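# Three arms carry a ring-borne ball across via ropes

## Task

Shift the ball off its current stand and onto the second stand, which sits in the gap between the benches beyond any hand's reach. The ball rests on a ring lying on the first stand's collar, and ropes lead from that ring to metal blocks, one on each arm's own bench; the ring must end up lying flat on the second stand's collar with the ball on it. Tipping or yanking the ring makes the ball roll away. If the ball or the ring drops more than slightly below the collar of the lower of the two stands at any moment, including while it is hanging, the task is failed. Arm bases in the scene frame (metres; facing in degrees counter-clockwise from +x): arm1 x=-0.18 y=+1.40 z=+1.02 facing -89; arm2 x=-1.19 y=-0.74 z=+0.97 facing +32; arm3 x=+1.21 y=-0.72 z=+0.99 facing +149. At the end, release everything and move the arms away; the result only counts if it stays in place without any robot holding it.

## Robot and tools

Setup: three identical i2rt Big YAM arms, named arm1, arm2 and arm3, each with six joints, a two-finger gripper and a wrist camera. Each stands on its own bench; the ball and ring cannot be reached directly, so the ropes (each ending in a metal block on an arm's bench) are the way to lift and carry the ring. The hand reaches roughly 1.0 m out from the joint1 axis. Room cameras: cam_low and cam_top. Wrist cameras: arm1_cam_wrist, arm2_cam_wrist, arm3_cam_wrist. A loose object may occasionally get a brief push from outside.

Frame: one shared scene frame, origin on the floor, +z up. Base positions and facings are listed in the task. The hand point is the midpoint between fingertips; the hand's z axis runs along the fingers and the fingers open along its y axis.

Tool execute_actions: argument "actions" is a list holding exactly one action object, or empty (empty just returns state and pictures). The action object has one optional key per robot ("arm1", "arm2", "arm3"), and under each a "joints" object. Every joint value is an absolute target, not an offset: joint1_rad, joint2_rad, joint3_rad, joint4_rad, joint5_rad, joint6_rad in radians and gripper_m in metres. Ranges and done-tolerances: joint1_rad -2.879 to 2.879 (±0.045), turns the arm about its base, positive counter-clockwise viewed from above, 0 points the arm along its base's facing; joint2_rad 0 to 3.141 (±0.14), shoulder, 0 has the upper arm pointing back about level, increasing raises it then brings it forward; joint3_rad 0 to 3.019 (±0.09), elbow, 0 folded, increasing opens; joint4_rad -1.692 to 1.57 (±0.055), hand pitch, positive tilts fingers up; joint5_rad -1.57 to 1.57 (±0.03), sideways hand swing, positive to the arm's right; joint6_rad -2.094 to 2.094 (±0.035), hand roll, positive clockwise seen from behind; gripper_m 0 to 0.093 (±0.003), fingertip gap, grip force around 50 to 62 N per pad or less. All motions in one action begin together but may finish at different moments; joints run at different speeds, so the hand can swing wide between postures. Joints or arms you omit may keep driving toward earlier targets. Optional "cameras": list of camera names, or "all"; omitted/null means all, [] means none. An unknown key, unknown camera or out-of-range number rejects the whole call and nothing moves. Example action: {"arm1": {"joints": {"gripper_m": 0.05}}, "arm2": {"joints": {"joint1_rad": 0.3}}}.

Tool wait: "seconds" from 0 to 10; commands nothing new and returns the same state and images as an empty action.

Tool zoom_image: "camera" (one of the five names) and "region" [x0, y0, x1, y1] in pixels of that camera's most recent full image, top-left origin, up to 504 by 504; gives a closer look.

Tool finished_scene: "scene" is the number of the scene being closed; irreversible, and it reports whether the goal was met. The goal must hold once the robot has kept the last command.

Reading results: each result has every robot's state plus images, with a "pictures" line giving the camera order. joint_positions lists joints; joint torques come in the same order (no gripper) and are raw drive outputs with offset, scaling and noise, nonzero even in free air, so treat them as rough hints. joint_status tells how each commanded motion ended: "off_target" (stopped short and may still push), "contact_stop" or "time_out" (joint now holds where it stopped; a timed-out joint may keep a target no more than 0.375, 0.375, 0.113, 0.225, 0.075, 0.3 rad away for joints 1 to 6 and keep pushing, listed in on_its_own). "joint command not followed", usually with a "cause:" line, means a built-in self/inter-arm collision check blocked that arm's joint targets (gripper targets still run); blocked joints show "not_followed" and may be retried automatically with later actions. on_its_own lists behaviour you did not command in this call; "held at" means the held target, not the current position. To relieve a pushing joint, command its reported position. A tiny change from the current position may not move a joint, and a joint carrying a load sags. If any call reports a stop, later motion, wait and finished_scene calls in that same reply are skipped.

Hazards: the arms do not halt on touch and can shove hard. A forceful squeeze between two robots fails the task at once, and a hard collision can too; the collision check can be late and ignores fingers, gripper bodies and wrist cameras. Knocking anything off the work area or to the floor fails. Avoid drops, slips, slams and heavy pushes. Keep the ring level and move it smoothly, coordinating the three ropes so it is never jerked and neither ring nor ball hangs noticeably below the lower collar.

Motor heat: sustained holding heats motors, even while you are composing a reply. A MOTOR HOT line appears from 85 °C; at 100 °C that arm's motors and gripper let go until cooled, the arm falls, and an OVER-TEMPERATURE FAULT is reported, with "limit_stop_at_motor_heat" on affected keys (resend targets afterwards). Heat partly persists into the next scene.

Cameras: calibration lines give OpenCV-style K, distortion D and T_world_to_cam (scene frame to camera, metres); wrist cameras are fisheye 616x616, room cameras pinhole+radial 504x504. Actual poses can differ slightly; wrist camera poses follow the reported joints and inherit their errors. Results list cameras whose numbers changed.

The simulation keeps running while you write a reply, with the robots holding the last command. Fewer seconds of robot motion is better. After finishing a scene, the next scene's task appears in the result; if resuming, first send an empty action to learn the current scene.

Each tool is called after "Emit:" as name(argument=value, ...) on one line, values as JSON.

## Session

Emit:
execute_actions(actions=[])

Scene clock: 0.00 s.
Joint torques (N m, as the arm reports them, + toward a larger angle): no reading
arm1.joint_positions: joint1_rad=+0.782 joint2_rad=+0.538 joint3_rad=+1.573 joint4_rad=-1.481 joint5_rad=+0.187 joint6_rad=+0.591 gripper_m=+0.094
arm1.joint_status: not commanded
arm1.hand: x=-0.0906 y=+1.2730 z=+1.6281 quat_wxyz=(-0.517, -0.570, -0.626, +0.126) (m; scene frame)
arm2.joint_positions: joint1_rad=+0.697 joint2_rad=+0.580 joint3_rad=+1.398 joint4_rad=-1.253 joint5_rad=-0.133 joint6_rad=+0.117 gripper_m=+0.094
arm2.joint_status: not commanded
arm2.hand: x=-1.1412 y=-0.5334 z=+1.5412 quat_wxyz=(-0.386, +0.480, -0.686, -0.388) (m; scene frame)
arm3.joint_positions: joint1_rad=-0.700 joint2_rad=+0.570 joint3_rad=+1.374 joint4_rad=-1.150 joint5_rad=+0.013 joint6_rad=+0.696 gripper_m=+0.095
arm3.joint_status: not commanded
arm3.hand: x=+1.1283 y=-0.4912 z=+1.5686 quat_wxyz=(-0.158, +0.464, -0.676, -0.551) (m; scene frame)
pictures: arm1_cam_wrist, arm2_cam_wrist, arm3_cam_wrist, cam_low, cam_top
Images, in order (width x height): arm1_cam_wrist 616x616, arm2_cam_wrist 616x616, arm3_cam_wrist 616x616, cam_low 504x504, cam_top 504x504.

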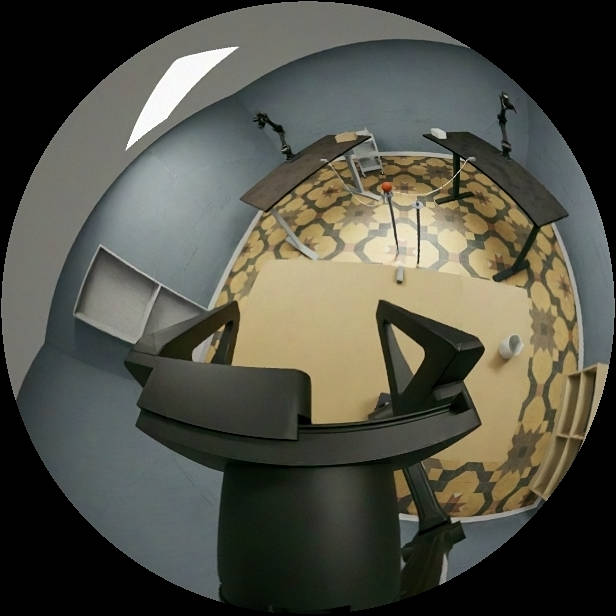

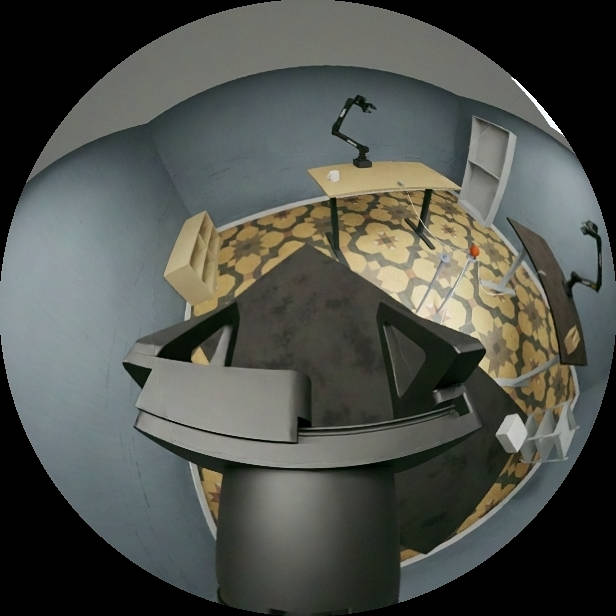

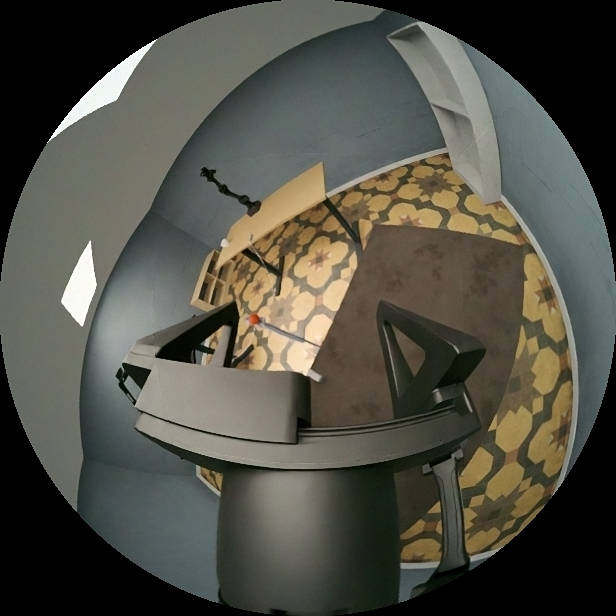

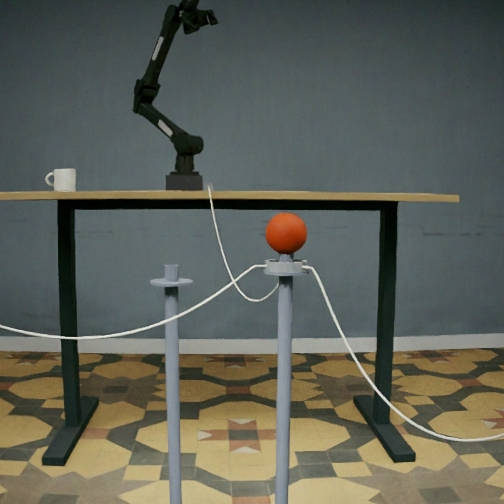

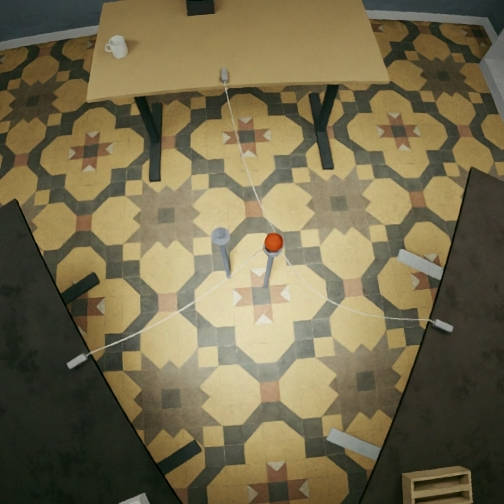

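Emit:
zoom_image(camera="cam_top", region=[190,200,310,300])

Emit:
zoom_image(camera="cam_low", region=[140,200,340,320])

Emit:
zoom_image(camera="cam_top", region=[40,320,130,400])

Emit:
execute_actions(actions=[{"arm1":{"joints":{"joint1_rad":0.15,"joint2_rad":1.57,"joint3_rad":1.57,"joint4_rad":-1.5,"joint5_rad":0,"joint6_rad":0}},"arm2":{"joints":{"joint1_rad":-0.1,"joint2_rad":1.3,"joint3_rad":1.0,"joint4_rad":-1.2,"joint5_rad":0,"joint6_rad":0}},"arm3":{"joints":{"joint1_rad":-0.2,"joint2_rad":1.57,"joint3_rad":1.2,"joint4_rad":-0.8,"joint5_rad":0,"joint6_rad":0}}}])

Region (190, 200, 310, 300) of cam_top's 504x504 image, scaled by 4.200, with more detail than that image has.

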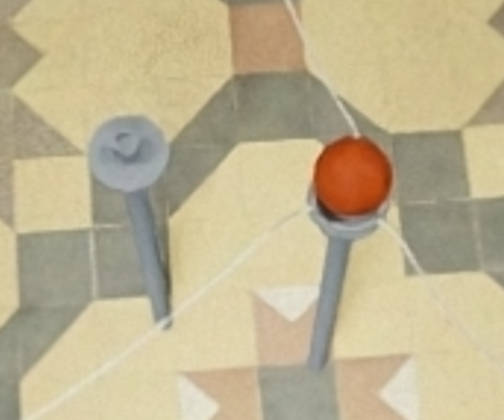

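Region (140, 200, 340, 320) of cam_low's 504x504 image, scaled by 2.520, with more detail than that image has; it fills the top 302 rows of this view, and the rest is white.

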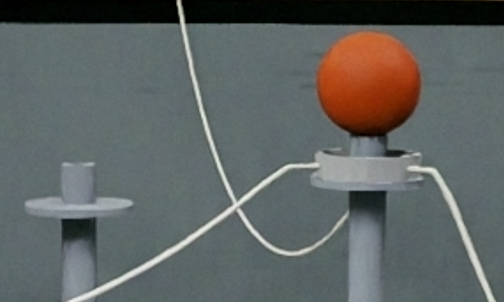

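Region (40, 320, 130, 400) of cam_top's 504x504 image, scaled by 5.600, with more detail than that image has.

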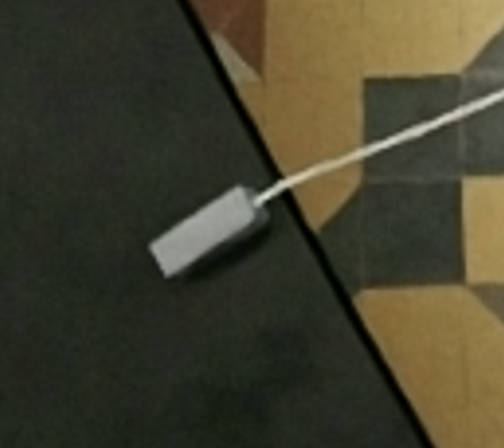

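Scene clock: 20.63 s.
Joint torques (N m, as the arm reports them, + toward a larger angle): arm1=[ -1.42 -16.98  10.33   0.22  -0.1   -0.15] | arm2=[ 1.74 -8.69  9.29  1.51 -0.04 -0.07] | arm3=[ -1.26 -13.1    9.44   1.7   -0.15  -0.17]
arm1.joint_positions: joint1_rad=+0.146 joint2_rad=+1.579 joint3_rad=+1.555 joint4_rad=-1.486 joint5_rad=+0.001 joint6_rad=+0.012 gripper_m=+0.094
arm1.joint_status: all done
arm1.hand: x=-0.0956 y=+0.9168 z=+1.2729 quat_wxyz=(-0.017, -0.650, -0.759, +0.020) (m; scene frame)
arm2.joint_positions: joint1_rad=-0.103 joint2_rad=+1.302 joint3_rad=+0.985 joint4_rad=-1.208 joint5_rad=-0.001 joint6_rad=+0.011 gripper_m=+0.094
arm2.joint_status: all done
arm2.hand: x=-0.8646 y=-0.5898 z=+1.1195 quat_wxyz=(-0.025, +0.219, -0.975, -0.013) (m; scene frame)
arm3.joint_positions: joint1_rad=-0.195 joint2_rad=+1.574 joint3_rad=+1.191 joint4_rad=-0.816 joint5_rad=+0.003 joint6_rad=+0.008 gripper_m=+0.095
arm3.joint_status: all done
arm3.hand: x=+0.8069 y=-0.3589 z=+1.1210 quat_wxyz=(-0.066, +0.917, -0.355, -0.171) (m; scene frame)
pictures: arm1_cam_wrist, arm2_cam_wrist, arm3_cam_wrist, cam_low, cam_top
camera_calibration (this result's frames):
arm1_cam_wrist: T_world_to_cam=[[-0.988159, -0.153397, 0.00345672, 0.0430686], [-0.12752, 0.833578, 0.537481, -1.4514], [-0.0853293, 0.530676, -0.843269, 0.702582], [0, 0, 0, 1]] pos_world=[-0.0825732, 0.843617, 1.37242]
arm2_cam_wrist: T_world_to_cam=[[0.42753, -0.903843, -0.0169048, -0.146478], [-0.75884, -0.368979, 0.536671, -1.47028], [-0.491304, -0.216615, -0.843622, 0.517487], [0, 0, 0, 1]] pos_world=[-0.798842, -0.562801, 1.22315]
arm3_cam_wrist: T_world_to_cam=[[0.666937, 0.745109, -0.00275003, -0.268411], [0.722482, -0.645772, 0.24698, -1.08721], [0.182251, -0.166707, -0.969017, 1.0029], [0, 0, 0, 1]] pos_world=[0.781725, -0.334905, 1.23961]
Images, in order (width x height): arm1_cam_wrist 616x616, arm2_cam_wrist 616x616, arm3_cam_wrist 616x616, cam_low 504x504, cam_top 504x504.

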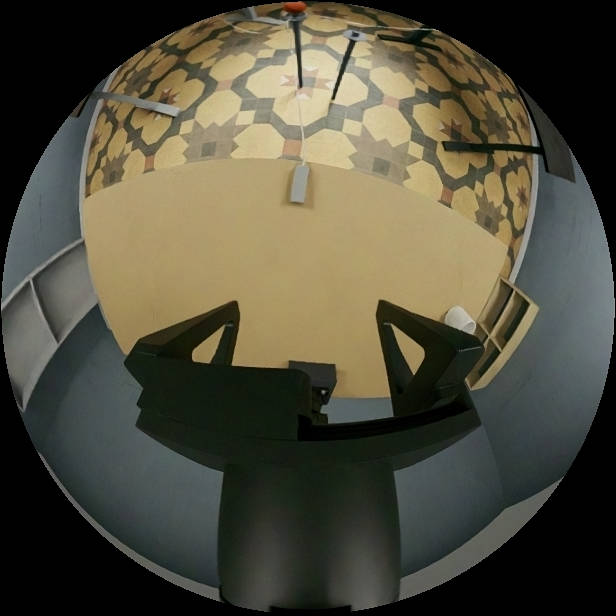

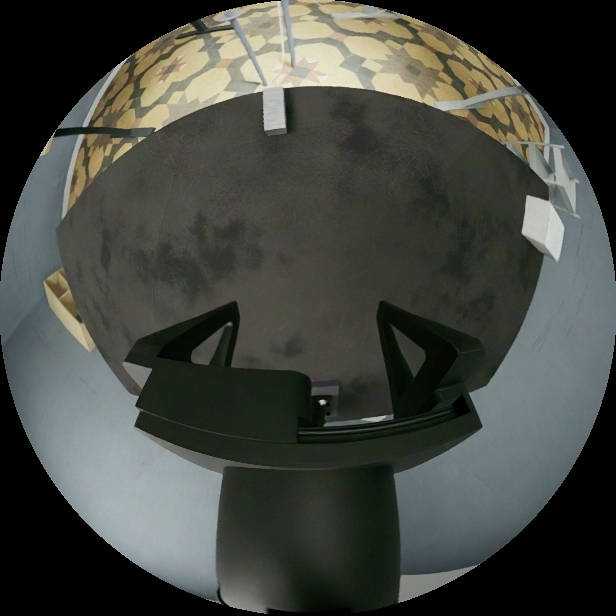

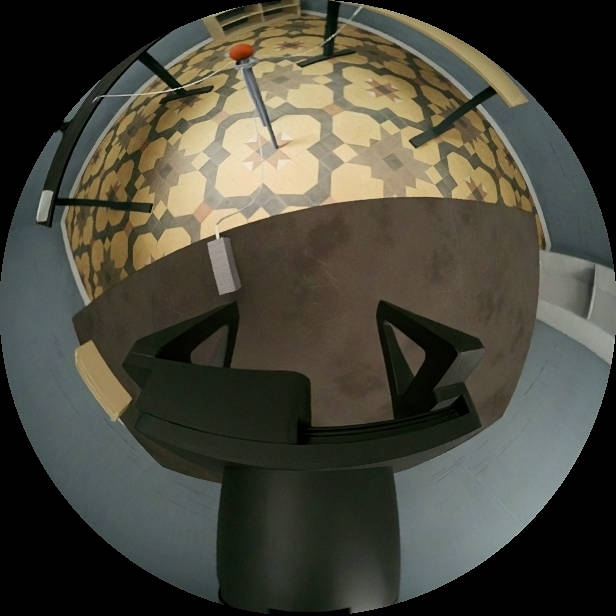

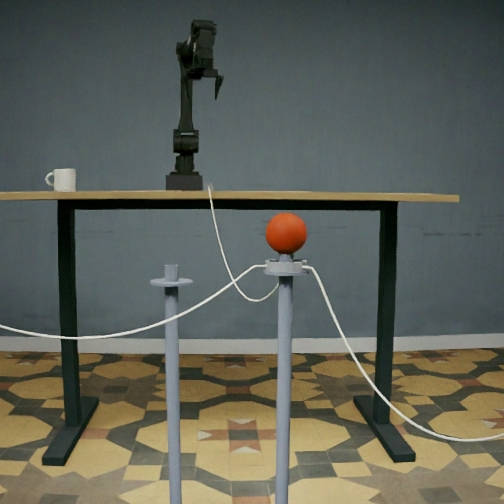

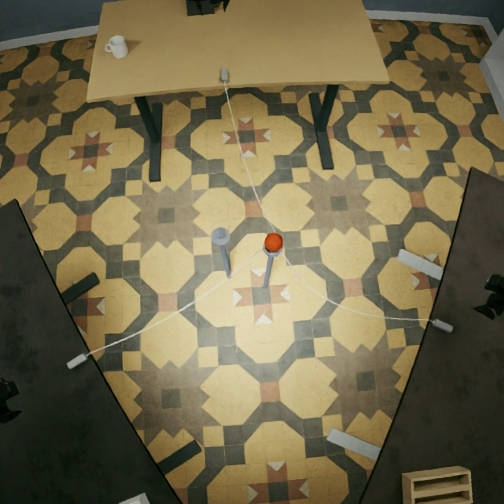

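Emit:
execute_actions(actions=[{"arm1":{"joints":{"joint1_rad":0.163,"joint2_rad":1.945,"joint3_rad":1.585,"joint4_rad":-1.21}},"arm2":{"joints":{"joint1_rad":-0.056,"joint2_rad":1.854,"joint3_rad":1.463,"joint4_rad":-1.18}},"arm3":{"joints":{"joint1_rad":-0.014,"joint2_rad":1.93,"joint3_rad":1.565,"joint4_rad":-1.205}}}])

Scene clock: 55.67 s.
Joint torques (N m, as the arm reports them, + toward a larger angle): arm1=[ -1.32 -24.06  10.46   1.23  -0.1   -0.15] | arm2=[  1.43 -16.67  11.19   1.32  -0.02  -0.06] | arm3=[ -1.29 -17.83  12.23   0.01  -0.13  -0.15]
arm1.joint_positions: joint1_rad=+0.157 joint2_rad=+1.974 joint3_rad=+1.555 joint4_rad=-1.224 joint5_rad=+0.001 joint6_rad=+0.012 gripper_m=+0.094
arm1.joint_status: all done
arm1.hand: x=-0.0790 y=+0.8462 z=+1.0698 quat_wxyz=(+0.034, -0.646, -0.762, -0.023) (m; scene frame)
arm2.joint_positions: joint1_rad=-0.057 joint2_rad=+1.859 joint3_rad=+1.417 joint4_rad=-1.188 joint5_rad=-0.001 joint6_rad=+0.011 gripper_m=+0.094
arm2.joint_status: all done
arm2.hand: x=-0.7276 y=-0.4948 z=+1.0378 quat_wxyz=(+0.025, +0.242, -0.970, +0.000) (m; scene frame)
arm3.joint_positions: joint1_rad=-0.008 joint2_rad=+1.940 joint3_rad=+1.508 joint4_rad=-1.193 joint5_rad=+0.002 joint6_rad=+0.007 gripper_m=+0.095
arm3.joint_status: all done
arm3.hand: x=+0.7303 y=-0.4286 z=+1.0374 quat_wxyz=(+0.007, +0.962, -0.271, +0.028) (m; scene frame)
pictures: arm1_cam_wrist, arm2_cam_wrist, arm3_cam_wrist, cam_low, cam_top
camera_calibration (this result's frames):
arm1_cam_wrist: T_world_to_cam=[[-0.986469, -0.163872, 0.00494811, 0.0567073], [-0.122079, 0.754364, 0.645005, -1.32876], [-0.109431, 0.635674, -0.764162, 0.394788], [0, 0, 0, 1]] pos_world=[-0.0630721, 0.760707, 1.15846]
arm2_cam_wrist: T_world_to_cam=[[0.469177, -0.882971, -0.015334, -0.0815864], [-0.687223, -0.375959, 0.621594, -1.32692], [-0.554614, -0.2811, -0.78319, 0.395811], [0, 0, 0, 1]] pos_world=[-0.654091, -0.459645, 1.13355]
arm3_cam_wrist: T_world_to_cam=[[0.516854, 0.856064, -0.00399017, -0.00708224], [0.668901, -0.400935, 0.625957, -1.30531], [0.53426, -0.326198, -0.779847, 0.402517], [0, 0, 0, 1]] pos_world=[0.661735, -0.385982, 1.13094]
Images, in order (width x height): arm1_cam_wrist 616x616, arm2_cam_wrist 616x616, arm3_cam_wrist 616x616, cam_low 504x504, cam_top 504x504.

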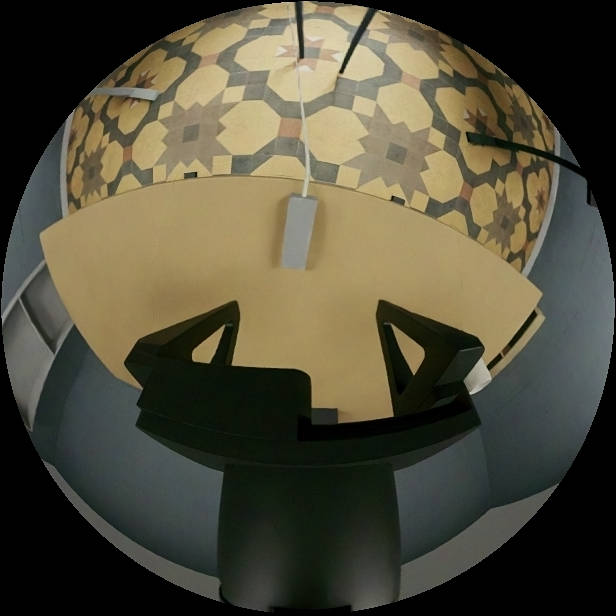

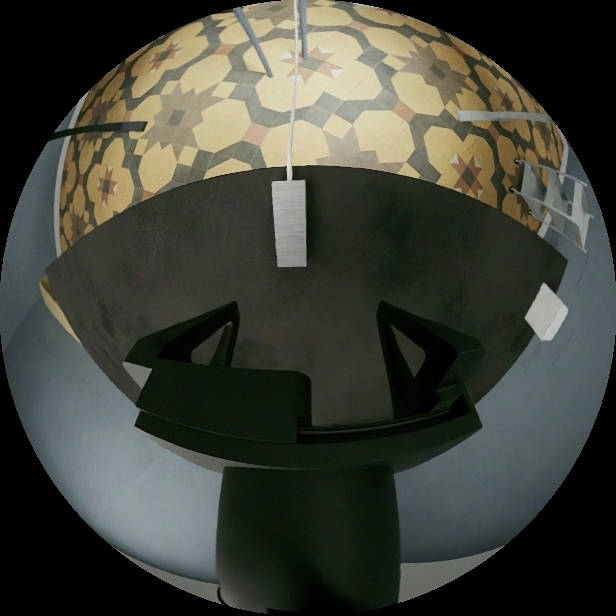

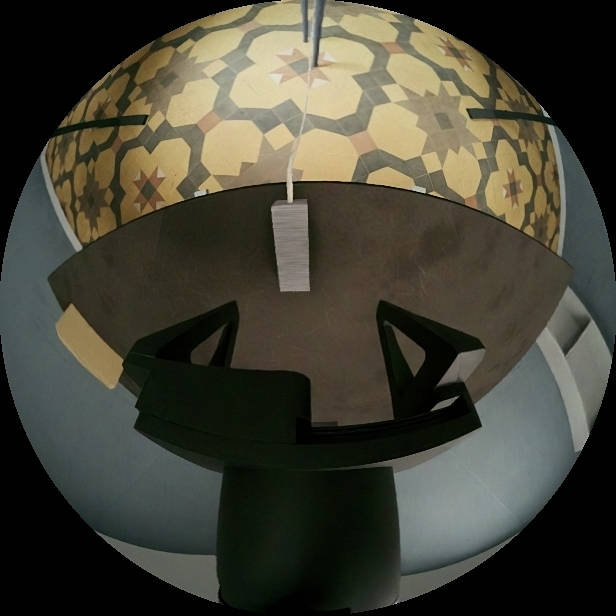

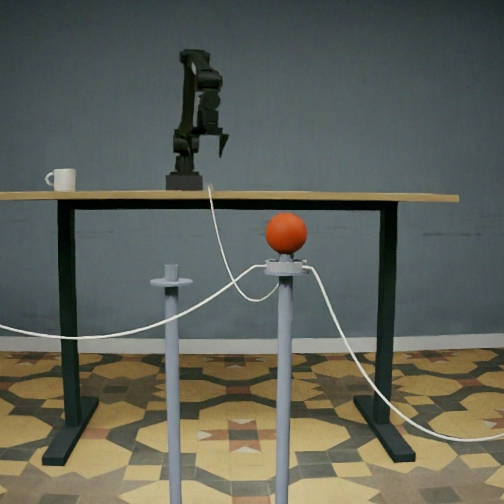

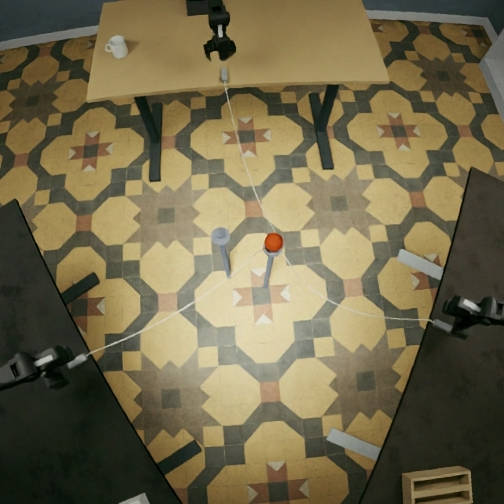

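Emit:
execute_actions(actions=[{"arm1":{"joints":{"joint1_rad":0.178,"joint2_rad":2.11,"joint3_rad":1.60,"joint4_rad":-1.01}},"arm2":{"joints":{"joint1_rad":-0.024,"joint2_rad":2.06,"joint3_rad":1.465,"joint4_rad":-0.94}},"arm3":{"joints":{"joint1_rad":0.018,"joint2_rad":2.065,"joint3_rad":1.545,"joint4_rad":-1.02}}}], cameras=["arm1_cam_wrist","arm2_cam_wrist","arm3_cam_wrist","cam_low"])

Scene clock: 76.37 s.
Joint torques (N m, as the arm reports them, + toward a larger angle): arm1=[ -1.34 -24.37  10.63   1.35  -0.1   -0.16] | arm2=[  1.45 -16.62   7.93   1.78  -0.09  -0.05] | arm3=[ -0.57 -17.65   9.73   0.9   -0.16  -0.16]
arm1.joint_positions: joint1_rad=+0.173 joint2_rad=+2.129 joint3_rad=+1.561 joint4_rad=-1.026 joint5_rad=+0.001 joint6_rad=+0.012 gripper_m=+0.094
arm1.joint_status: all done
arm1.hand: x=-0.0643 y=+0.8170 z=+0.9825 quat_wxyz=(+0.015, -0.640, -0.768, -0.007) (m; scene frame)
arm2.joint_positions: joint1_rad=-0.023 joint2_rad=+2.034 joint3_rad=+1.454 joint4_rad=-0.954 joint5_rad=+0.001 joint6_rad=+0.011 gripper_m=+0.094
arm2.joint_status: all done
arm2.hand: x=-0.6886 y=-0.4503 z=+0.9570 quat_wxyz=(-0.021, +0.258, -0.966, -0.012) (m; scene frame)
arm3.joint_positions: joint1_rad=+0.015 joint2_rad=+2.062 joint3_rad=+1.515 joint4_rad=-1.031 joint5_rad=+0.003 joint6_rad=+0.007 gripper_m=+0.095
arm3.joint_status: all done
arm3.hand: x=+0.6984 y=-0.4252 z=+0.9713 quat_wxyz=(+0.001, +0.965, -0.260, +0.006) (m; scene frame)
pictures: arm1_cam_wrist, arm2_cam_wrist, arm3_cam_wrist, cam_low
camera_calibration (this result's frames):
arm1_cam_wrist: T_world_to_cam=[[-0.983558, -0.180545, 0.00420397, 0.0814097], [-0.141007, 0.782293, 0.606742, -1.23509], [-0.112833, 0.596173, -0.794888, 0.410493], [0, 0, 0, 1]] pos_world=[-0.0477671, 0.736171, 1.07533]
arm2_cam_wrist: T_world_to_cam=[[0.498739, -0.866638, -0.0140994, -0.0353064], [-0.723678, -0.42531, 0.543508, -1.20577], [-0.477021, -0.260865, -0.839285, 0.482892], [0, 0, 0, 1]] pos_world=[-0.624631, -0.417454, 1.06013]
arm3_cam_wrist: T_world_to_cam=[[0.496989, 0.867751, -0.0033043, 0.0243501], [0.702432, -0.400064, 0.588676, -1.22802], [0.509502, -0.294886, -0.808363, 0.427509], [0, 0, 0, 1]] pos_world=[0.632684, -0.386351, 1.06857]
Images, in order (width x height): arm1_cam_wrist 616x616, arm2_cam_wrist 616x616, arm3_cam_wrist 616x616, cam_low 504x504.

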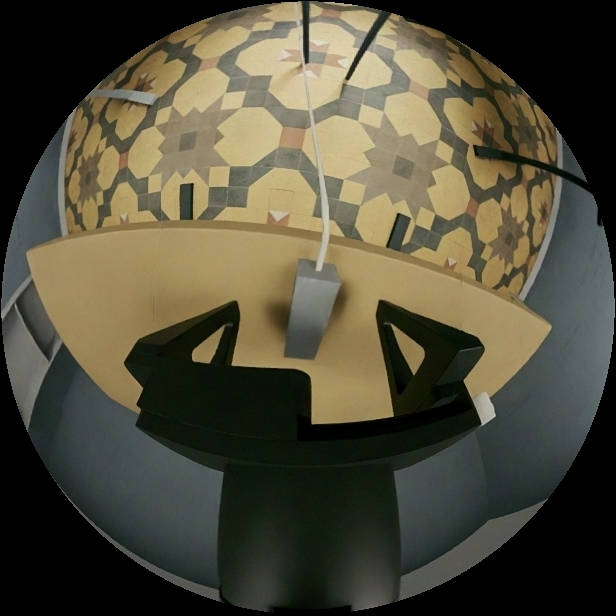

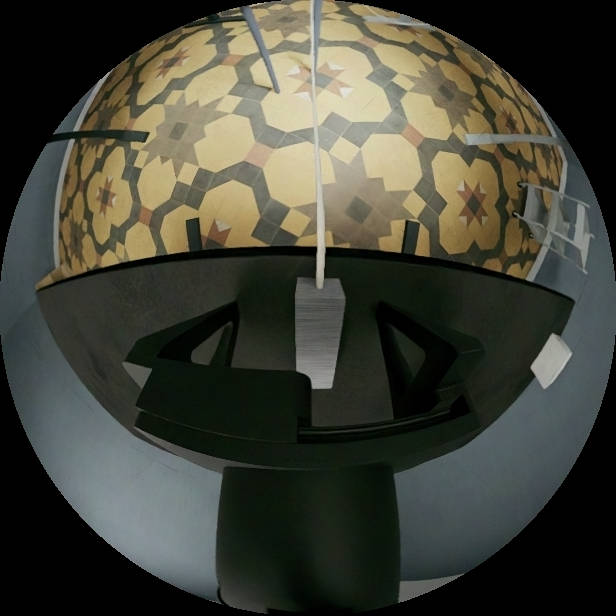

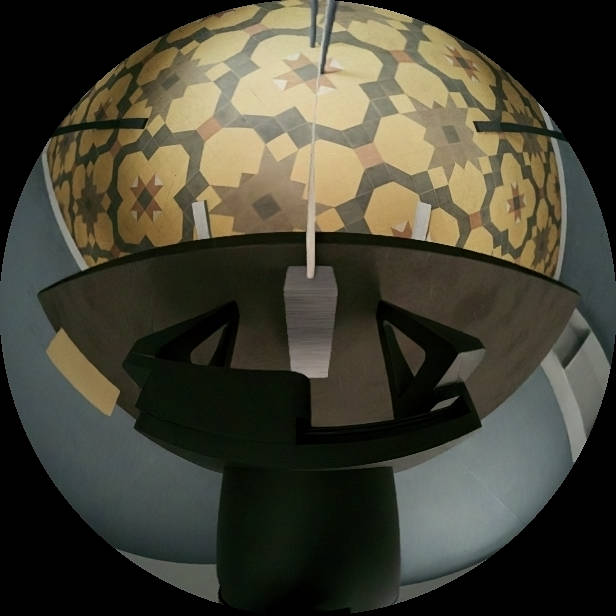

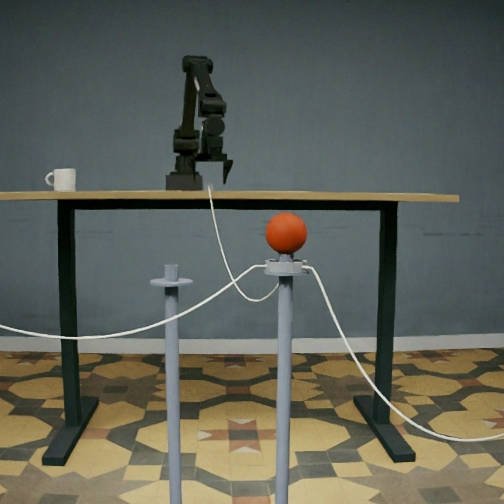

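Emit:
execute_actions(actions=[{"arm1":{"joints":{"joint3_rad":1.535,"joint4_rad":-0.97}},"arm2":{"joints":{"joint1_rad":-0.035,"joint3_rad":1.375,"joint4_rad":-0.9}},"arm3":{"joints":{"joint3_rad":1.455,"joint4_rad":-0.94}}}], cameras=["arm1_cam_wrist","arm2_cam_wrist","arm3_cam_wrist"])

Scene clock: 87.30 s.
Joint torques (N m, as the arm reports them, + toward a larger angle): arm1=[ -1.44 -24.4    7.44   1.41  -0.1   -0.15] | arm2=[  0.48 -14.81   4.07   1.12  -0.09  -0.01] | arm3=[ -0.69 -16.51   5.36   1.07  -0.2   -0.15]
arm1.joint_positions: joint1_rad=+0.173 joint2_rad=+2.129 joint3_rad=+1.535 joint4_rad=-0.986 joint5_rad=+0.001 joint6_rad=+0.012 gripper_m=+0.094
arm1.joint_status: all done
arm1.hand: x=-0.0648 y=+0.8190 z=+0.9742 quat_wxyz=(+0.010, -0.640, -0.768, -0.002) (m; scene frame)
arm2.joint_positions: joint1_rad=-0.024 joint2_rad=+2.017 joint3_rad=+1.414 joint4_rad=-0.900 joint5_rad=+0.001 joint6_rad=+0.006 gripper_m=+0.094
arm2.joint_status: all done
arm2.hand: x=-0.6903 y=-0.4523 z=+0.9538 quat_wxyz=(-0.036, +0.259, -0.965, -0.016) (m; scene frame)
arm3.joint_positions: joint1_rad=+0.016 joint2_rad=+2.050 joint3_rad=+1.482 joint4_rad=-0.955 joint5_rad=+0.004 joint6_rad=+0.006 gripper_m=+0.095
arm3.joint_status: all done
arm3.hand: x=+0.6929 y=-0.4226 z=+0.9682 quat_wxyz=(-0.007, +0.966, -0.259, -0.021) (m; scene frame)
pictures: arm1_cam_wrist, arm2_cam_wrist, arm3_cam_wrist
camera_calibration (this result's frames):
arm1_cam_wrist: T_world_to_cam=[[-0.98355, -0.18059, 0.00403527, 0.0815609], [-0.14272, 0.790604, 0.595463, -1.22759], [-0.110725, 0.585092, -0.803372, 0.420114], [0, 0, 0, 1]] pos_world=[-0.0484649, 0.739457, 1.06816]
arm2_cam_wrist: T_world_to_cam=[[0.50175, -0.864899, -0.0140616, -0.0333912], [-0.73676, -0.435818, 0.516959, -1.19455], [-0.453246, -0.249024, -0.855894, 0.516499], [0, 0, 0, 1]] pos_world=[-0.629239, -0.420864, 1.05913]
arm3_cam_wrist: T_world_to_cam=[[0.494928, 0.868931, -0.00211572, 0.0255985], [0.730908, -0.414993, 0.541806, -1.20199], [0.469914, -0.269702, -0.840501, 0.49773], [0, 0, 0, 1]] pos_world=[0.631983, -0.386822, 1.06964]
Images, in order (width x height): arm1_cam_wrist 616x616, arm2_cam_wrist 616x616, arm3_cam_wrist 616x616.

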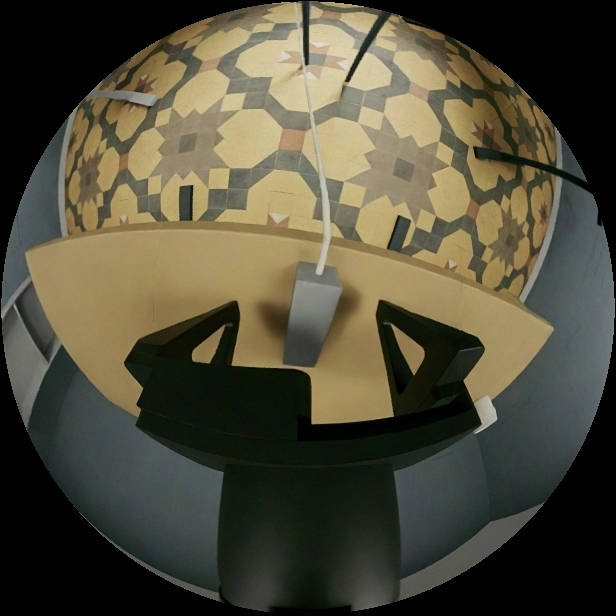

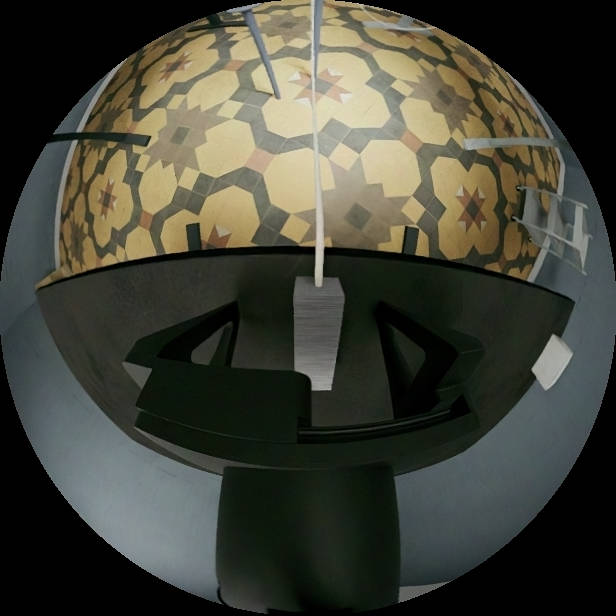

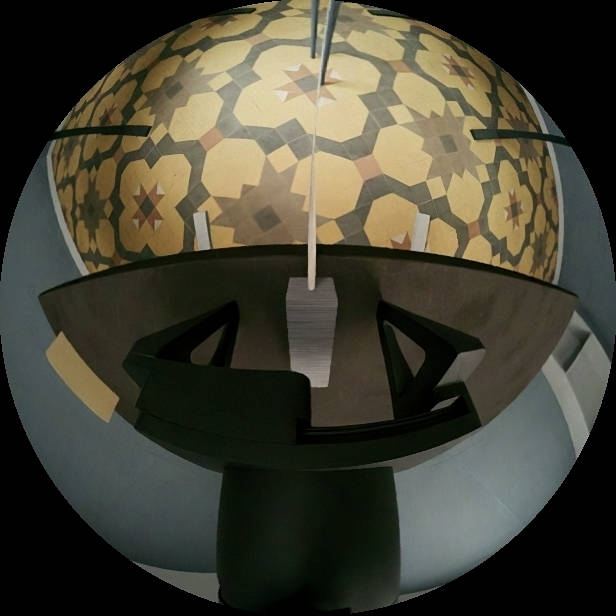

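Emit:
execute_actions(actions=[{"arm1":{"joints":{"joint3_rad":1.52}},"arm2":{"joints":{"joint2_rad":2.0,"joint3_rad":1.40,"joint4_rad":-0.99}},"arm3":{"joints":{"joint2_rad":2.03,"joint3_rad":1.47,"joint4_rad":-1.05}}}], cameras=[])

Emit:
execute_actions(actions=[{"arm1":{"joints":{"gripper_m":0.0}},"arm2":{"joints":{"gripper_m":0.0}},"arm3":{"joints":{"gripper_m":0.0}}}], cameras=["arm1_cam_wrist","arm2_cam_wrist","arm3_cam_wrist"])

Scene clock: 98.20 s.
Joint torques (N m, as the arm reports them, + toward a larger angle): arm1=[ -1.46 -24.07   7.27   1.36  -0.1   -0.15] | arm2=[  0.88 -18.69   5.83   0.42  -0.07  -0.01] | arm3=[ -0.33 -19.13   6.47   0.02  -0.21  -0.13]
arm1.joint_positions: joint1_rad=+0.173 joint2_rad=+2.129 joint3_rad=+1.522 joint4_rad=-0.986 joint5_rad=+0.001 joint6_rad=+0.012 gripper_m=+0.094
arm1.joint_status: all done
arm1.hand: x=-0.0660 y=+0.8249 z=+0.9701 quat_wxyz=(+0.015, -0.640, -0.768, -0.006) (m; scene frame)
arm2.joint_positions: joint1_rad=-0.026 joint2_rad=+2.013 joint3_rad=+1.414 joint4_rad=-0.972 joint5_rad=+0.001 joint6_rad=+0.006 gripper_m=+0.094
arm2.joint_status: all done
arm2.hand: x=-0.7047 y=-0.4618 z=+0.9556 quat_wxyz=(-0.004, +0.259, -0.966, -0.007) (m; scene frame)
arm3.joint_positions: joint1_rad=+0.016 joint2_rad=+2.048 joint3_rad=+1.482 joint4_rad=-1.036 joint5_rad=+0.004 joint6_rad=+0.004 gripper_m=+0.095
arm3.joint_status: all done
arm3.hand: x=+0.7100 y=-0.4323 z=+0.9690 quat_wxyz=(+0.003, +0.966, -0.258, +0.017) (m; scene frame)
pictures: none
No camera images: the call's "cameras" was empty. Leave "cameras" out to get every camera's image.

Scene clock: 98.93 s.
Joint torques (N m, as the arm reports them, + toward a larger angle): arm1=[ -1.47 -24.32   7.24   1.31  -0.11  -0.14] | arm2=[  1.16 -18.29   5.96   0.42  -0.08   0.  ] | arm3=[ -0.44 -18.85   6.57   0.05  -0.16  -0.12]
arm1.joint_positions: joint1_rad=+0.173 joint2_rad=+2.129 joint3_rad=+1.522 joint4_rad=-0.985 joint5_rad=+0.001 joint6_rad=+0.010 gripper_m=+0.024
arm1.joint_status: gripper_m off_target (ended at +0.024, target +0.000)
arm1.hand: x=-0.0659 y=+0.8247 z=+0.9701 quat_wxyz=(+0.014, -0.639, -0.769, -0.006) (m; scene frame)
arm2.joint_positions: joint1_rad=-0.030 joint2_rad=+2.011 joint3_rad=+1.413 joint4_rad=-0.975 joint5_rad=+0.001 joint6_rad=+0.006 gripper_m=+0.025
arm2.joint_status: gripper_m off_target (ended at +0.025, target +0.000)
arm2.hand: x=-0.7046 y=-0.4643 z=+0.9557 quat_wxyz=(-0.002, +0.257, -0.966, -0.007) (m; scene frame)
arm3.joint_positions: joint1_rad=+0.016 joint2_rad=+2.047 joint3_rad=+1.481 joint4_rad=-1.038 joint5_rad=+0.002 joint6_rad=+0.004 gripper_m=+0.025
arm3.joint_status: gripper_m off_target (ended at +0.025, target +0.000)
arm3.hand: x=+0.7107 y=-0.4331 z=+0.9691 quat_wxyz=(+0.004, +0.966, -0.258, +0.018) (m; scene frame)
pictures: arm1_cam_wrist, arm2_cam_wrist, arm3_cam_wrist
camera_calibration (this result's frames):
arm1_cam_wrist: T_world_to_cam=[[-0.983211, -0.182427, 0.00411969, 0.0829328], [-0.142812, 0.783364, 0.604934, -1.23304], [-0.113584, 0.594189, -0.796265, 0.398758], [0, 0, 0, 1]] pos_world=[-0.0492606, 0.744111, 1.06308]
arm2_cam_wrist: T_world_to_cam=[[0.497036, -0.867616, -0.014085, -0.0411913], [-0.704798, -0.413124, 0.576705, -1.23532], [-0.506177, -0.276716, -0.816831, 0.421077], [0, 0, 0, 1]] pos_world=[-0.637036, -0.429558, 1.05578]
arm3_cam_wrist: T_world_to_cam=[[0.493411, 0.869788, -0.00380059, 0.0289674], [0.690938, -0.389292, 0.609144, -1.24557], [0.528346, -0.303184, -0.793051, 0.385203], [0, 0, 0, 1]] pos_world=[0.6428, -0.393299, 1.06433]
Images, in order (width x height): arm1_cam_wrist 616x616, arm2_cam_wrist 616x616, arm3_cam_wrist 616x616.

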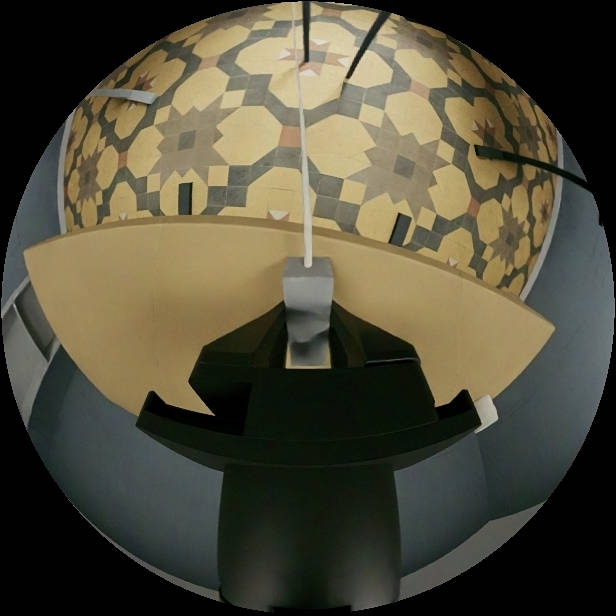

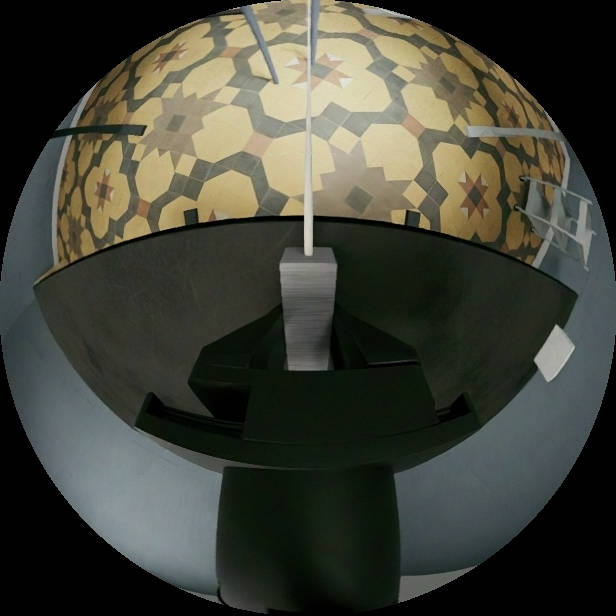

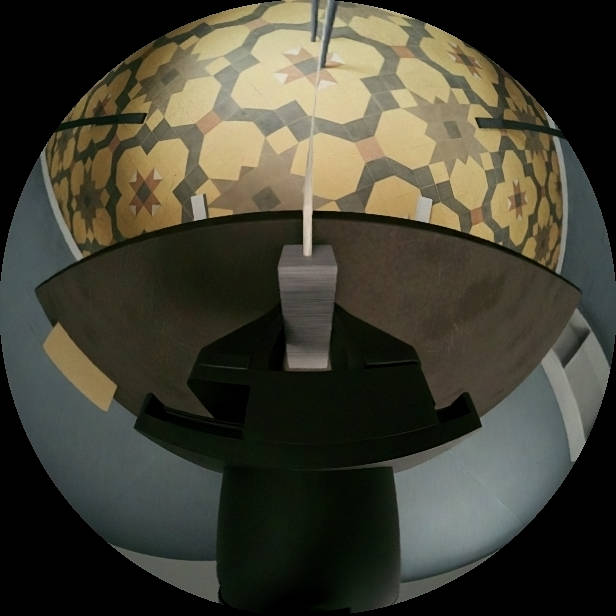

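Emit:
execute_actions(actions=[{"arm1":{"joints":{"joint2_rad":1.82,"joint3_rad":1.55,"joint4_rad":-1.25}},"arm2":{"joints":{"joint2_rad":1.73,"joint3_rad":1.53,"joint4_rad":-1.33}},"arm3":{"joints":{"joint2_rad":1.78,"joint3_rad":1.57,"joint4_rad":-1.315}}}], cameras=["cam_low","cam_top"])

Scene clock: 138.47 s.
Joint torques (N m, as the arm reports them, + toward a larger angle): arm1=[ -1.51 -19.63  10.92   0.16  -0.11  -0.14] | arm2=[  0.88 -15.15  10.08   0.5   -0.07   0.  ] | arm3=[ -0.68 -15.08  11.34   0.19  -0.15  -0.14]
arm1.joint_positions: joint1_rad=+0.173 joint2_rad=+1.820 joint3_rad=+1.522 joint4_rad=-1.235 joint5_rad=+0.001 joint6_rad=+0.010 gripper_m=+0.024
arm1.joint_status: all done
arm1.hand: x=-0.0708 y=+0.8560 z=+1.1408 quat_wxyz=(-0.008, -0.639, -0.769, +0.012) (m; scene frame)
arm2.joint_positions: joint1_rad=-0.030 joint2_rad=+1.723 joint3_rad=+1.506 joint4_rad=-1.315 joint5_rad=+0.001 joint6_rad=+0.006 gripper_m=+0.025
arm2.joint_status: all done
arm2.hand: x=-0.7315 y=-0.4826 z=+1.1389 quat_wxyz=(-0.022, +0.257, -0.966, -0.012) (m; scene frame)
arm3.joint_positions: joint1_rad=+0.016 joint2_rad=+1.776 joint3_rad=+1.534 joint4_rad=-1.304 joint5_rad=+0.002 joint6_rad=+0.004 gripper_m=+0.025
arm3.joint_status: all done
arm3.hand: x=+0.7342 y=-0.4463 z=+1.1339 quat_wxyz=(-0.003, +0.966, -0.258, -0.010) (m; scene frame)
pictures: cam_low, cam_top
Images, in order (width x height): cam_low 504x504, cam_top 504x504.

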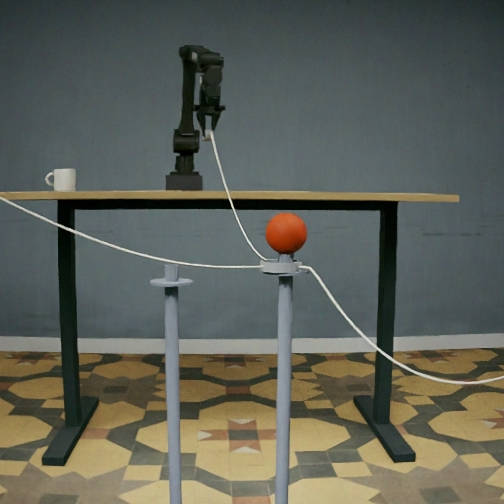

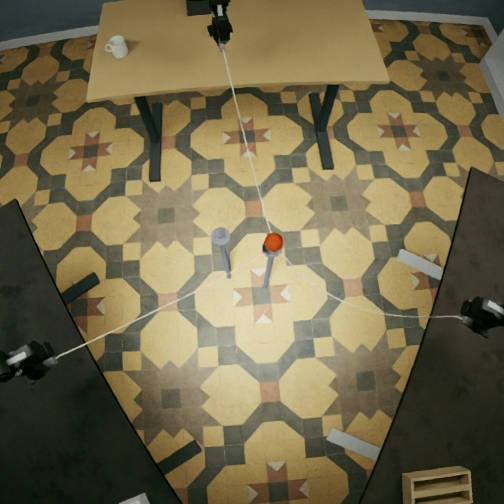

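Emit:
execute_actions(actions=[{"arm1":{"joints":{"joint2_rad":1.68,"joint3_rad":1.36}},"arm3":{"joints":{"joint1_rad":-0.108,"joint2_rad":1.31,"joint3_rad":1.14,"joint4_rad":-1.39}}}], cameras=["cam_low","cam_top","arm1_cam_wrist","arm3_cam_wrist"])

Scene clock: 152.80 s.
Joint torques (N m, as the arm reports them, + toward a larger angle): arm1=[ -1.45 -20.15   8.53   0.18  -0.11  -0.14] | arm2=[  0.98 -14.84  10.15   0.51  -0.09  -0.01] | arm3=[-0.46 -8.18  8.92  0.28 -0.1  -0.14]
arm1.joint_positions: joint1_rad=+0.173 joint2_rad=+1.709 joint3_rad=+1.359 joint4_rad=-1.238 joint5_rad=+0.001 joint6_rad=+0.010 gripper_m=+0.024
arm1.joint_status: all done
arm1.hand: x=-0.0822 y=+0.9143 z=+1.1381 quat_wxyz=(+0.013, -0.639, -0.769, -0.005) (m; scene frame)
arm2.joint_positions: joint1_rad=-0.030 joint2_rad=+1.723 joint3_rad=+1.506 joint4_rad=-1.315 joint5_rad=+0.001 joint6_rad=+0.006 gripper_m=+0.025
arm2.joint_status: not commanded
arm2.hand: x=-0.7315 y=-0.4826 z=+1.1389 quat_wxyz=(-0.022, +0.257, -0.966, -0.012) (m; scene frame)
arm3.joint_positions: joint1_rad=-0.116 joint2_rad=+1.303 joint3_rad=+1.138 joint4_rad=-1.382 joint5_rad=+0.002 joint6_rad=+0.004 gripper_m=+0.025
arm3.joint_status: all done
arm3.hand: x=+0.9111 y=-0.4914 z=+1.1898 quat_wxyz=(-0.004, +0.947, -0.322, -0.009) (m; scene frame)
pictures: arm1_cam_wrist, arm3_cam_wrist, cam_low, cam_top
camera_calibration (this result's frames):
arm1_cam_wrist: T_world_to_cam=[[-0.983209, -0.182439, 0.00408133, 0.0826188], [-0.143277, 0.785619, 0.601893, -1.40592], [-0.113015, 0.591201, -0.798567, 0.482851], [0, 0, 0, 1]] pos_world=[-0.0656348, 0.834126, 1.23146]
arm3_cam_wrist: T_world_to_cam=[[0.603447, 0.797394, -0.00387514, -0.15404], [0.660408, -0.497044, 0.562857, -1.5112], [0.446893, -0.342214, -0.826545, 0.531613], [0, 0, 0, 1]] pos_world=[0.85339, -0.446378, 1.2894]
Images, in order (width x height): arm1_cam_wrist 616x616, arm3_cam_wrist 616x616, cam_low 504x504, cam_top 504x504.

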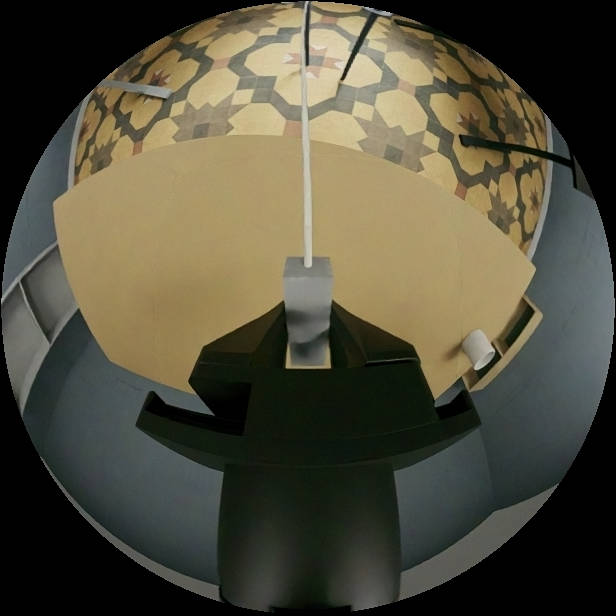

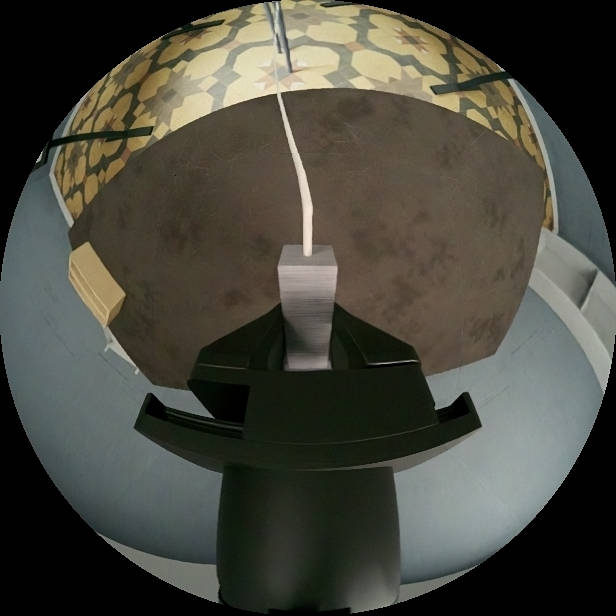

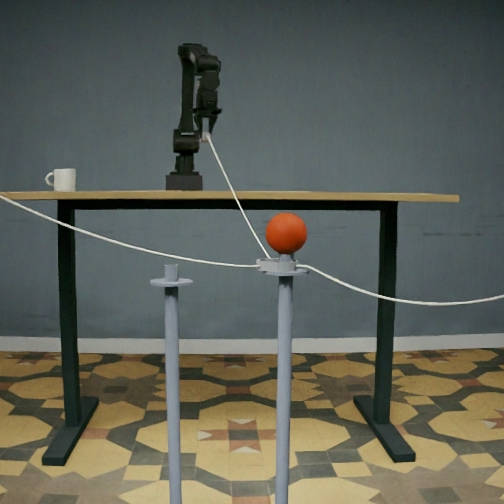

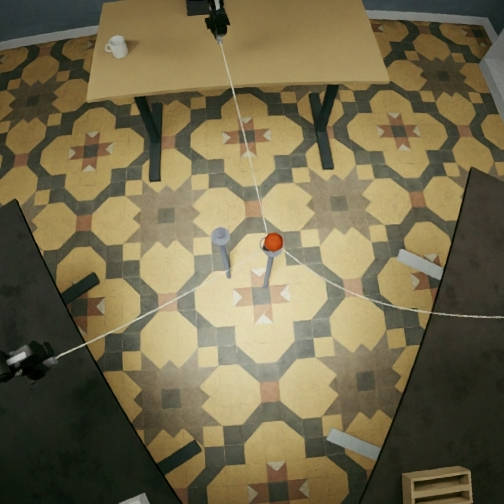

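Emit:
execute_actions(actions=[{"arm1":{"joints":{"joint2_rad":1.74,"joint3_rad":1.43}},"arm2":{"joints":{"joint2_rad":1.68,"joint4_rad":-1.37}},"arm3":{"joints":{"joint2_rad":1.125,"joint3_rad":1.05,"joint4_rad":-1.5}}}], cameras=["cam_low","cam_top"])

Scene clock: 165.30 s.
Joint torques (N m, as the arm reports them, + toward a larger angle): arm1=[ -1.47 -17.44  13.67   0.14  -0.11  -0.13] | arm2=[  1.07 -17.3   10.05   0.46  -0.08   0.  ] | arm3=[-0.16 -5.53 10.02  0.14 -0.12 -0.13]
arm1.joint_positions: joint1_rad=+0.173 joint2_rad=+1.739 joint3_rad=+1.362 joint4_rad=-1.238 joint5_rad=+0.001 joint6_rad=+0.010 gripper_m=+0.024
arm1.joint_status: all done
arm1.hand: x=-0.0822 y=+0.9137 z=+1.1252 quat_wxyz=(+0.023, -0.639, -0.769, -0.013) (m; scene frame)
arm2.joint_positions: joint1_rad=-0.030 joint2_rad=+1.710 joint3_rad=+1.506 joint4_rad=-1.354 joint5_rad=+0.001 joint6_rad=+0.006 gripper_m=+0.025
arm2.joint_status: all done
arm2.hand: x=-0.7403 y=-0.4878 z=+1.1450 quat_wxyz=(-0.010, +0.257, -0.966, -0.009) (m; scene frame)
arm3.joint_positions: joint1_rad=-0.116 joint2_rad=+1.120 joint3_rad=+1.034 joint4_rad=-1.490 joint5_rad=+0.002 joint6_rad=+0.004 gripper_m=+0.025
arm3.joint_status: all done
arm3.hand: x=+0.9686 y=-0.5352 z=+1.2071 quat_wxyz=(+0.001, +0.947, -0.322, +0.005) (m; scene frame)
pictures: cam_low, cam_top
Images, in order (width x height): cam_low 504x504, cam_top 504x504.

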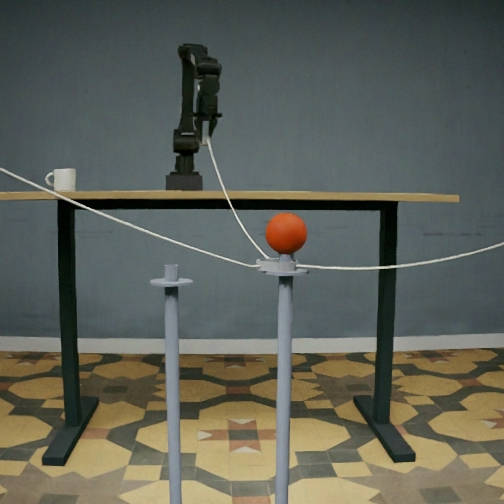

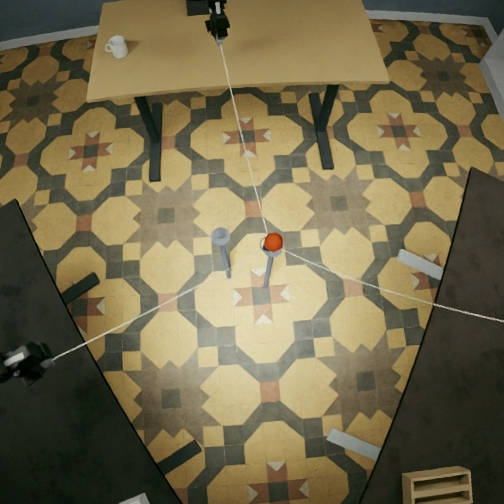

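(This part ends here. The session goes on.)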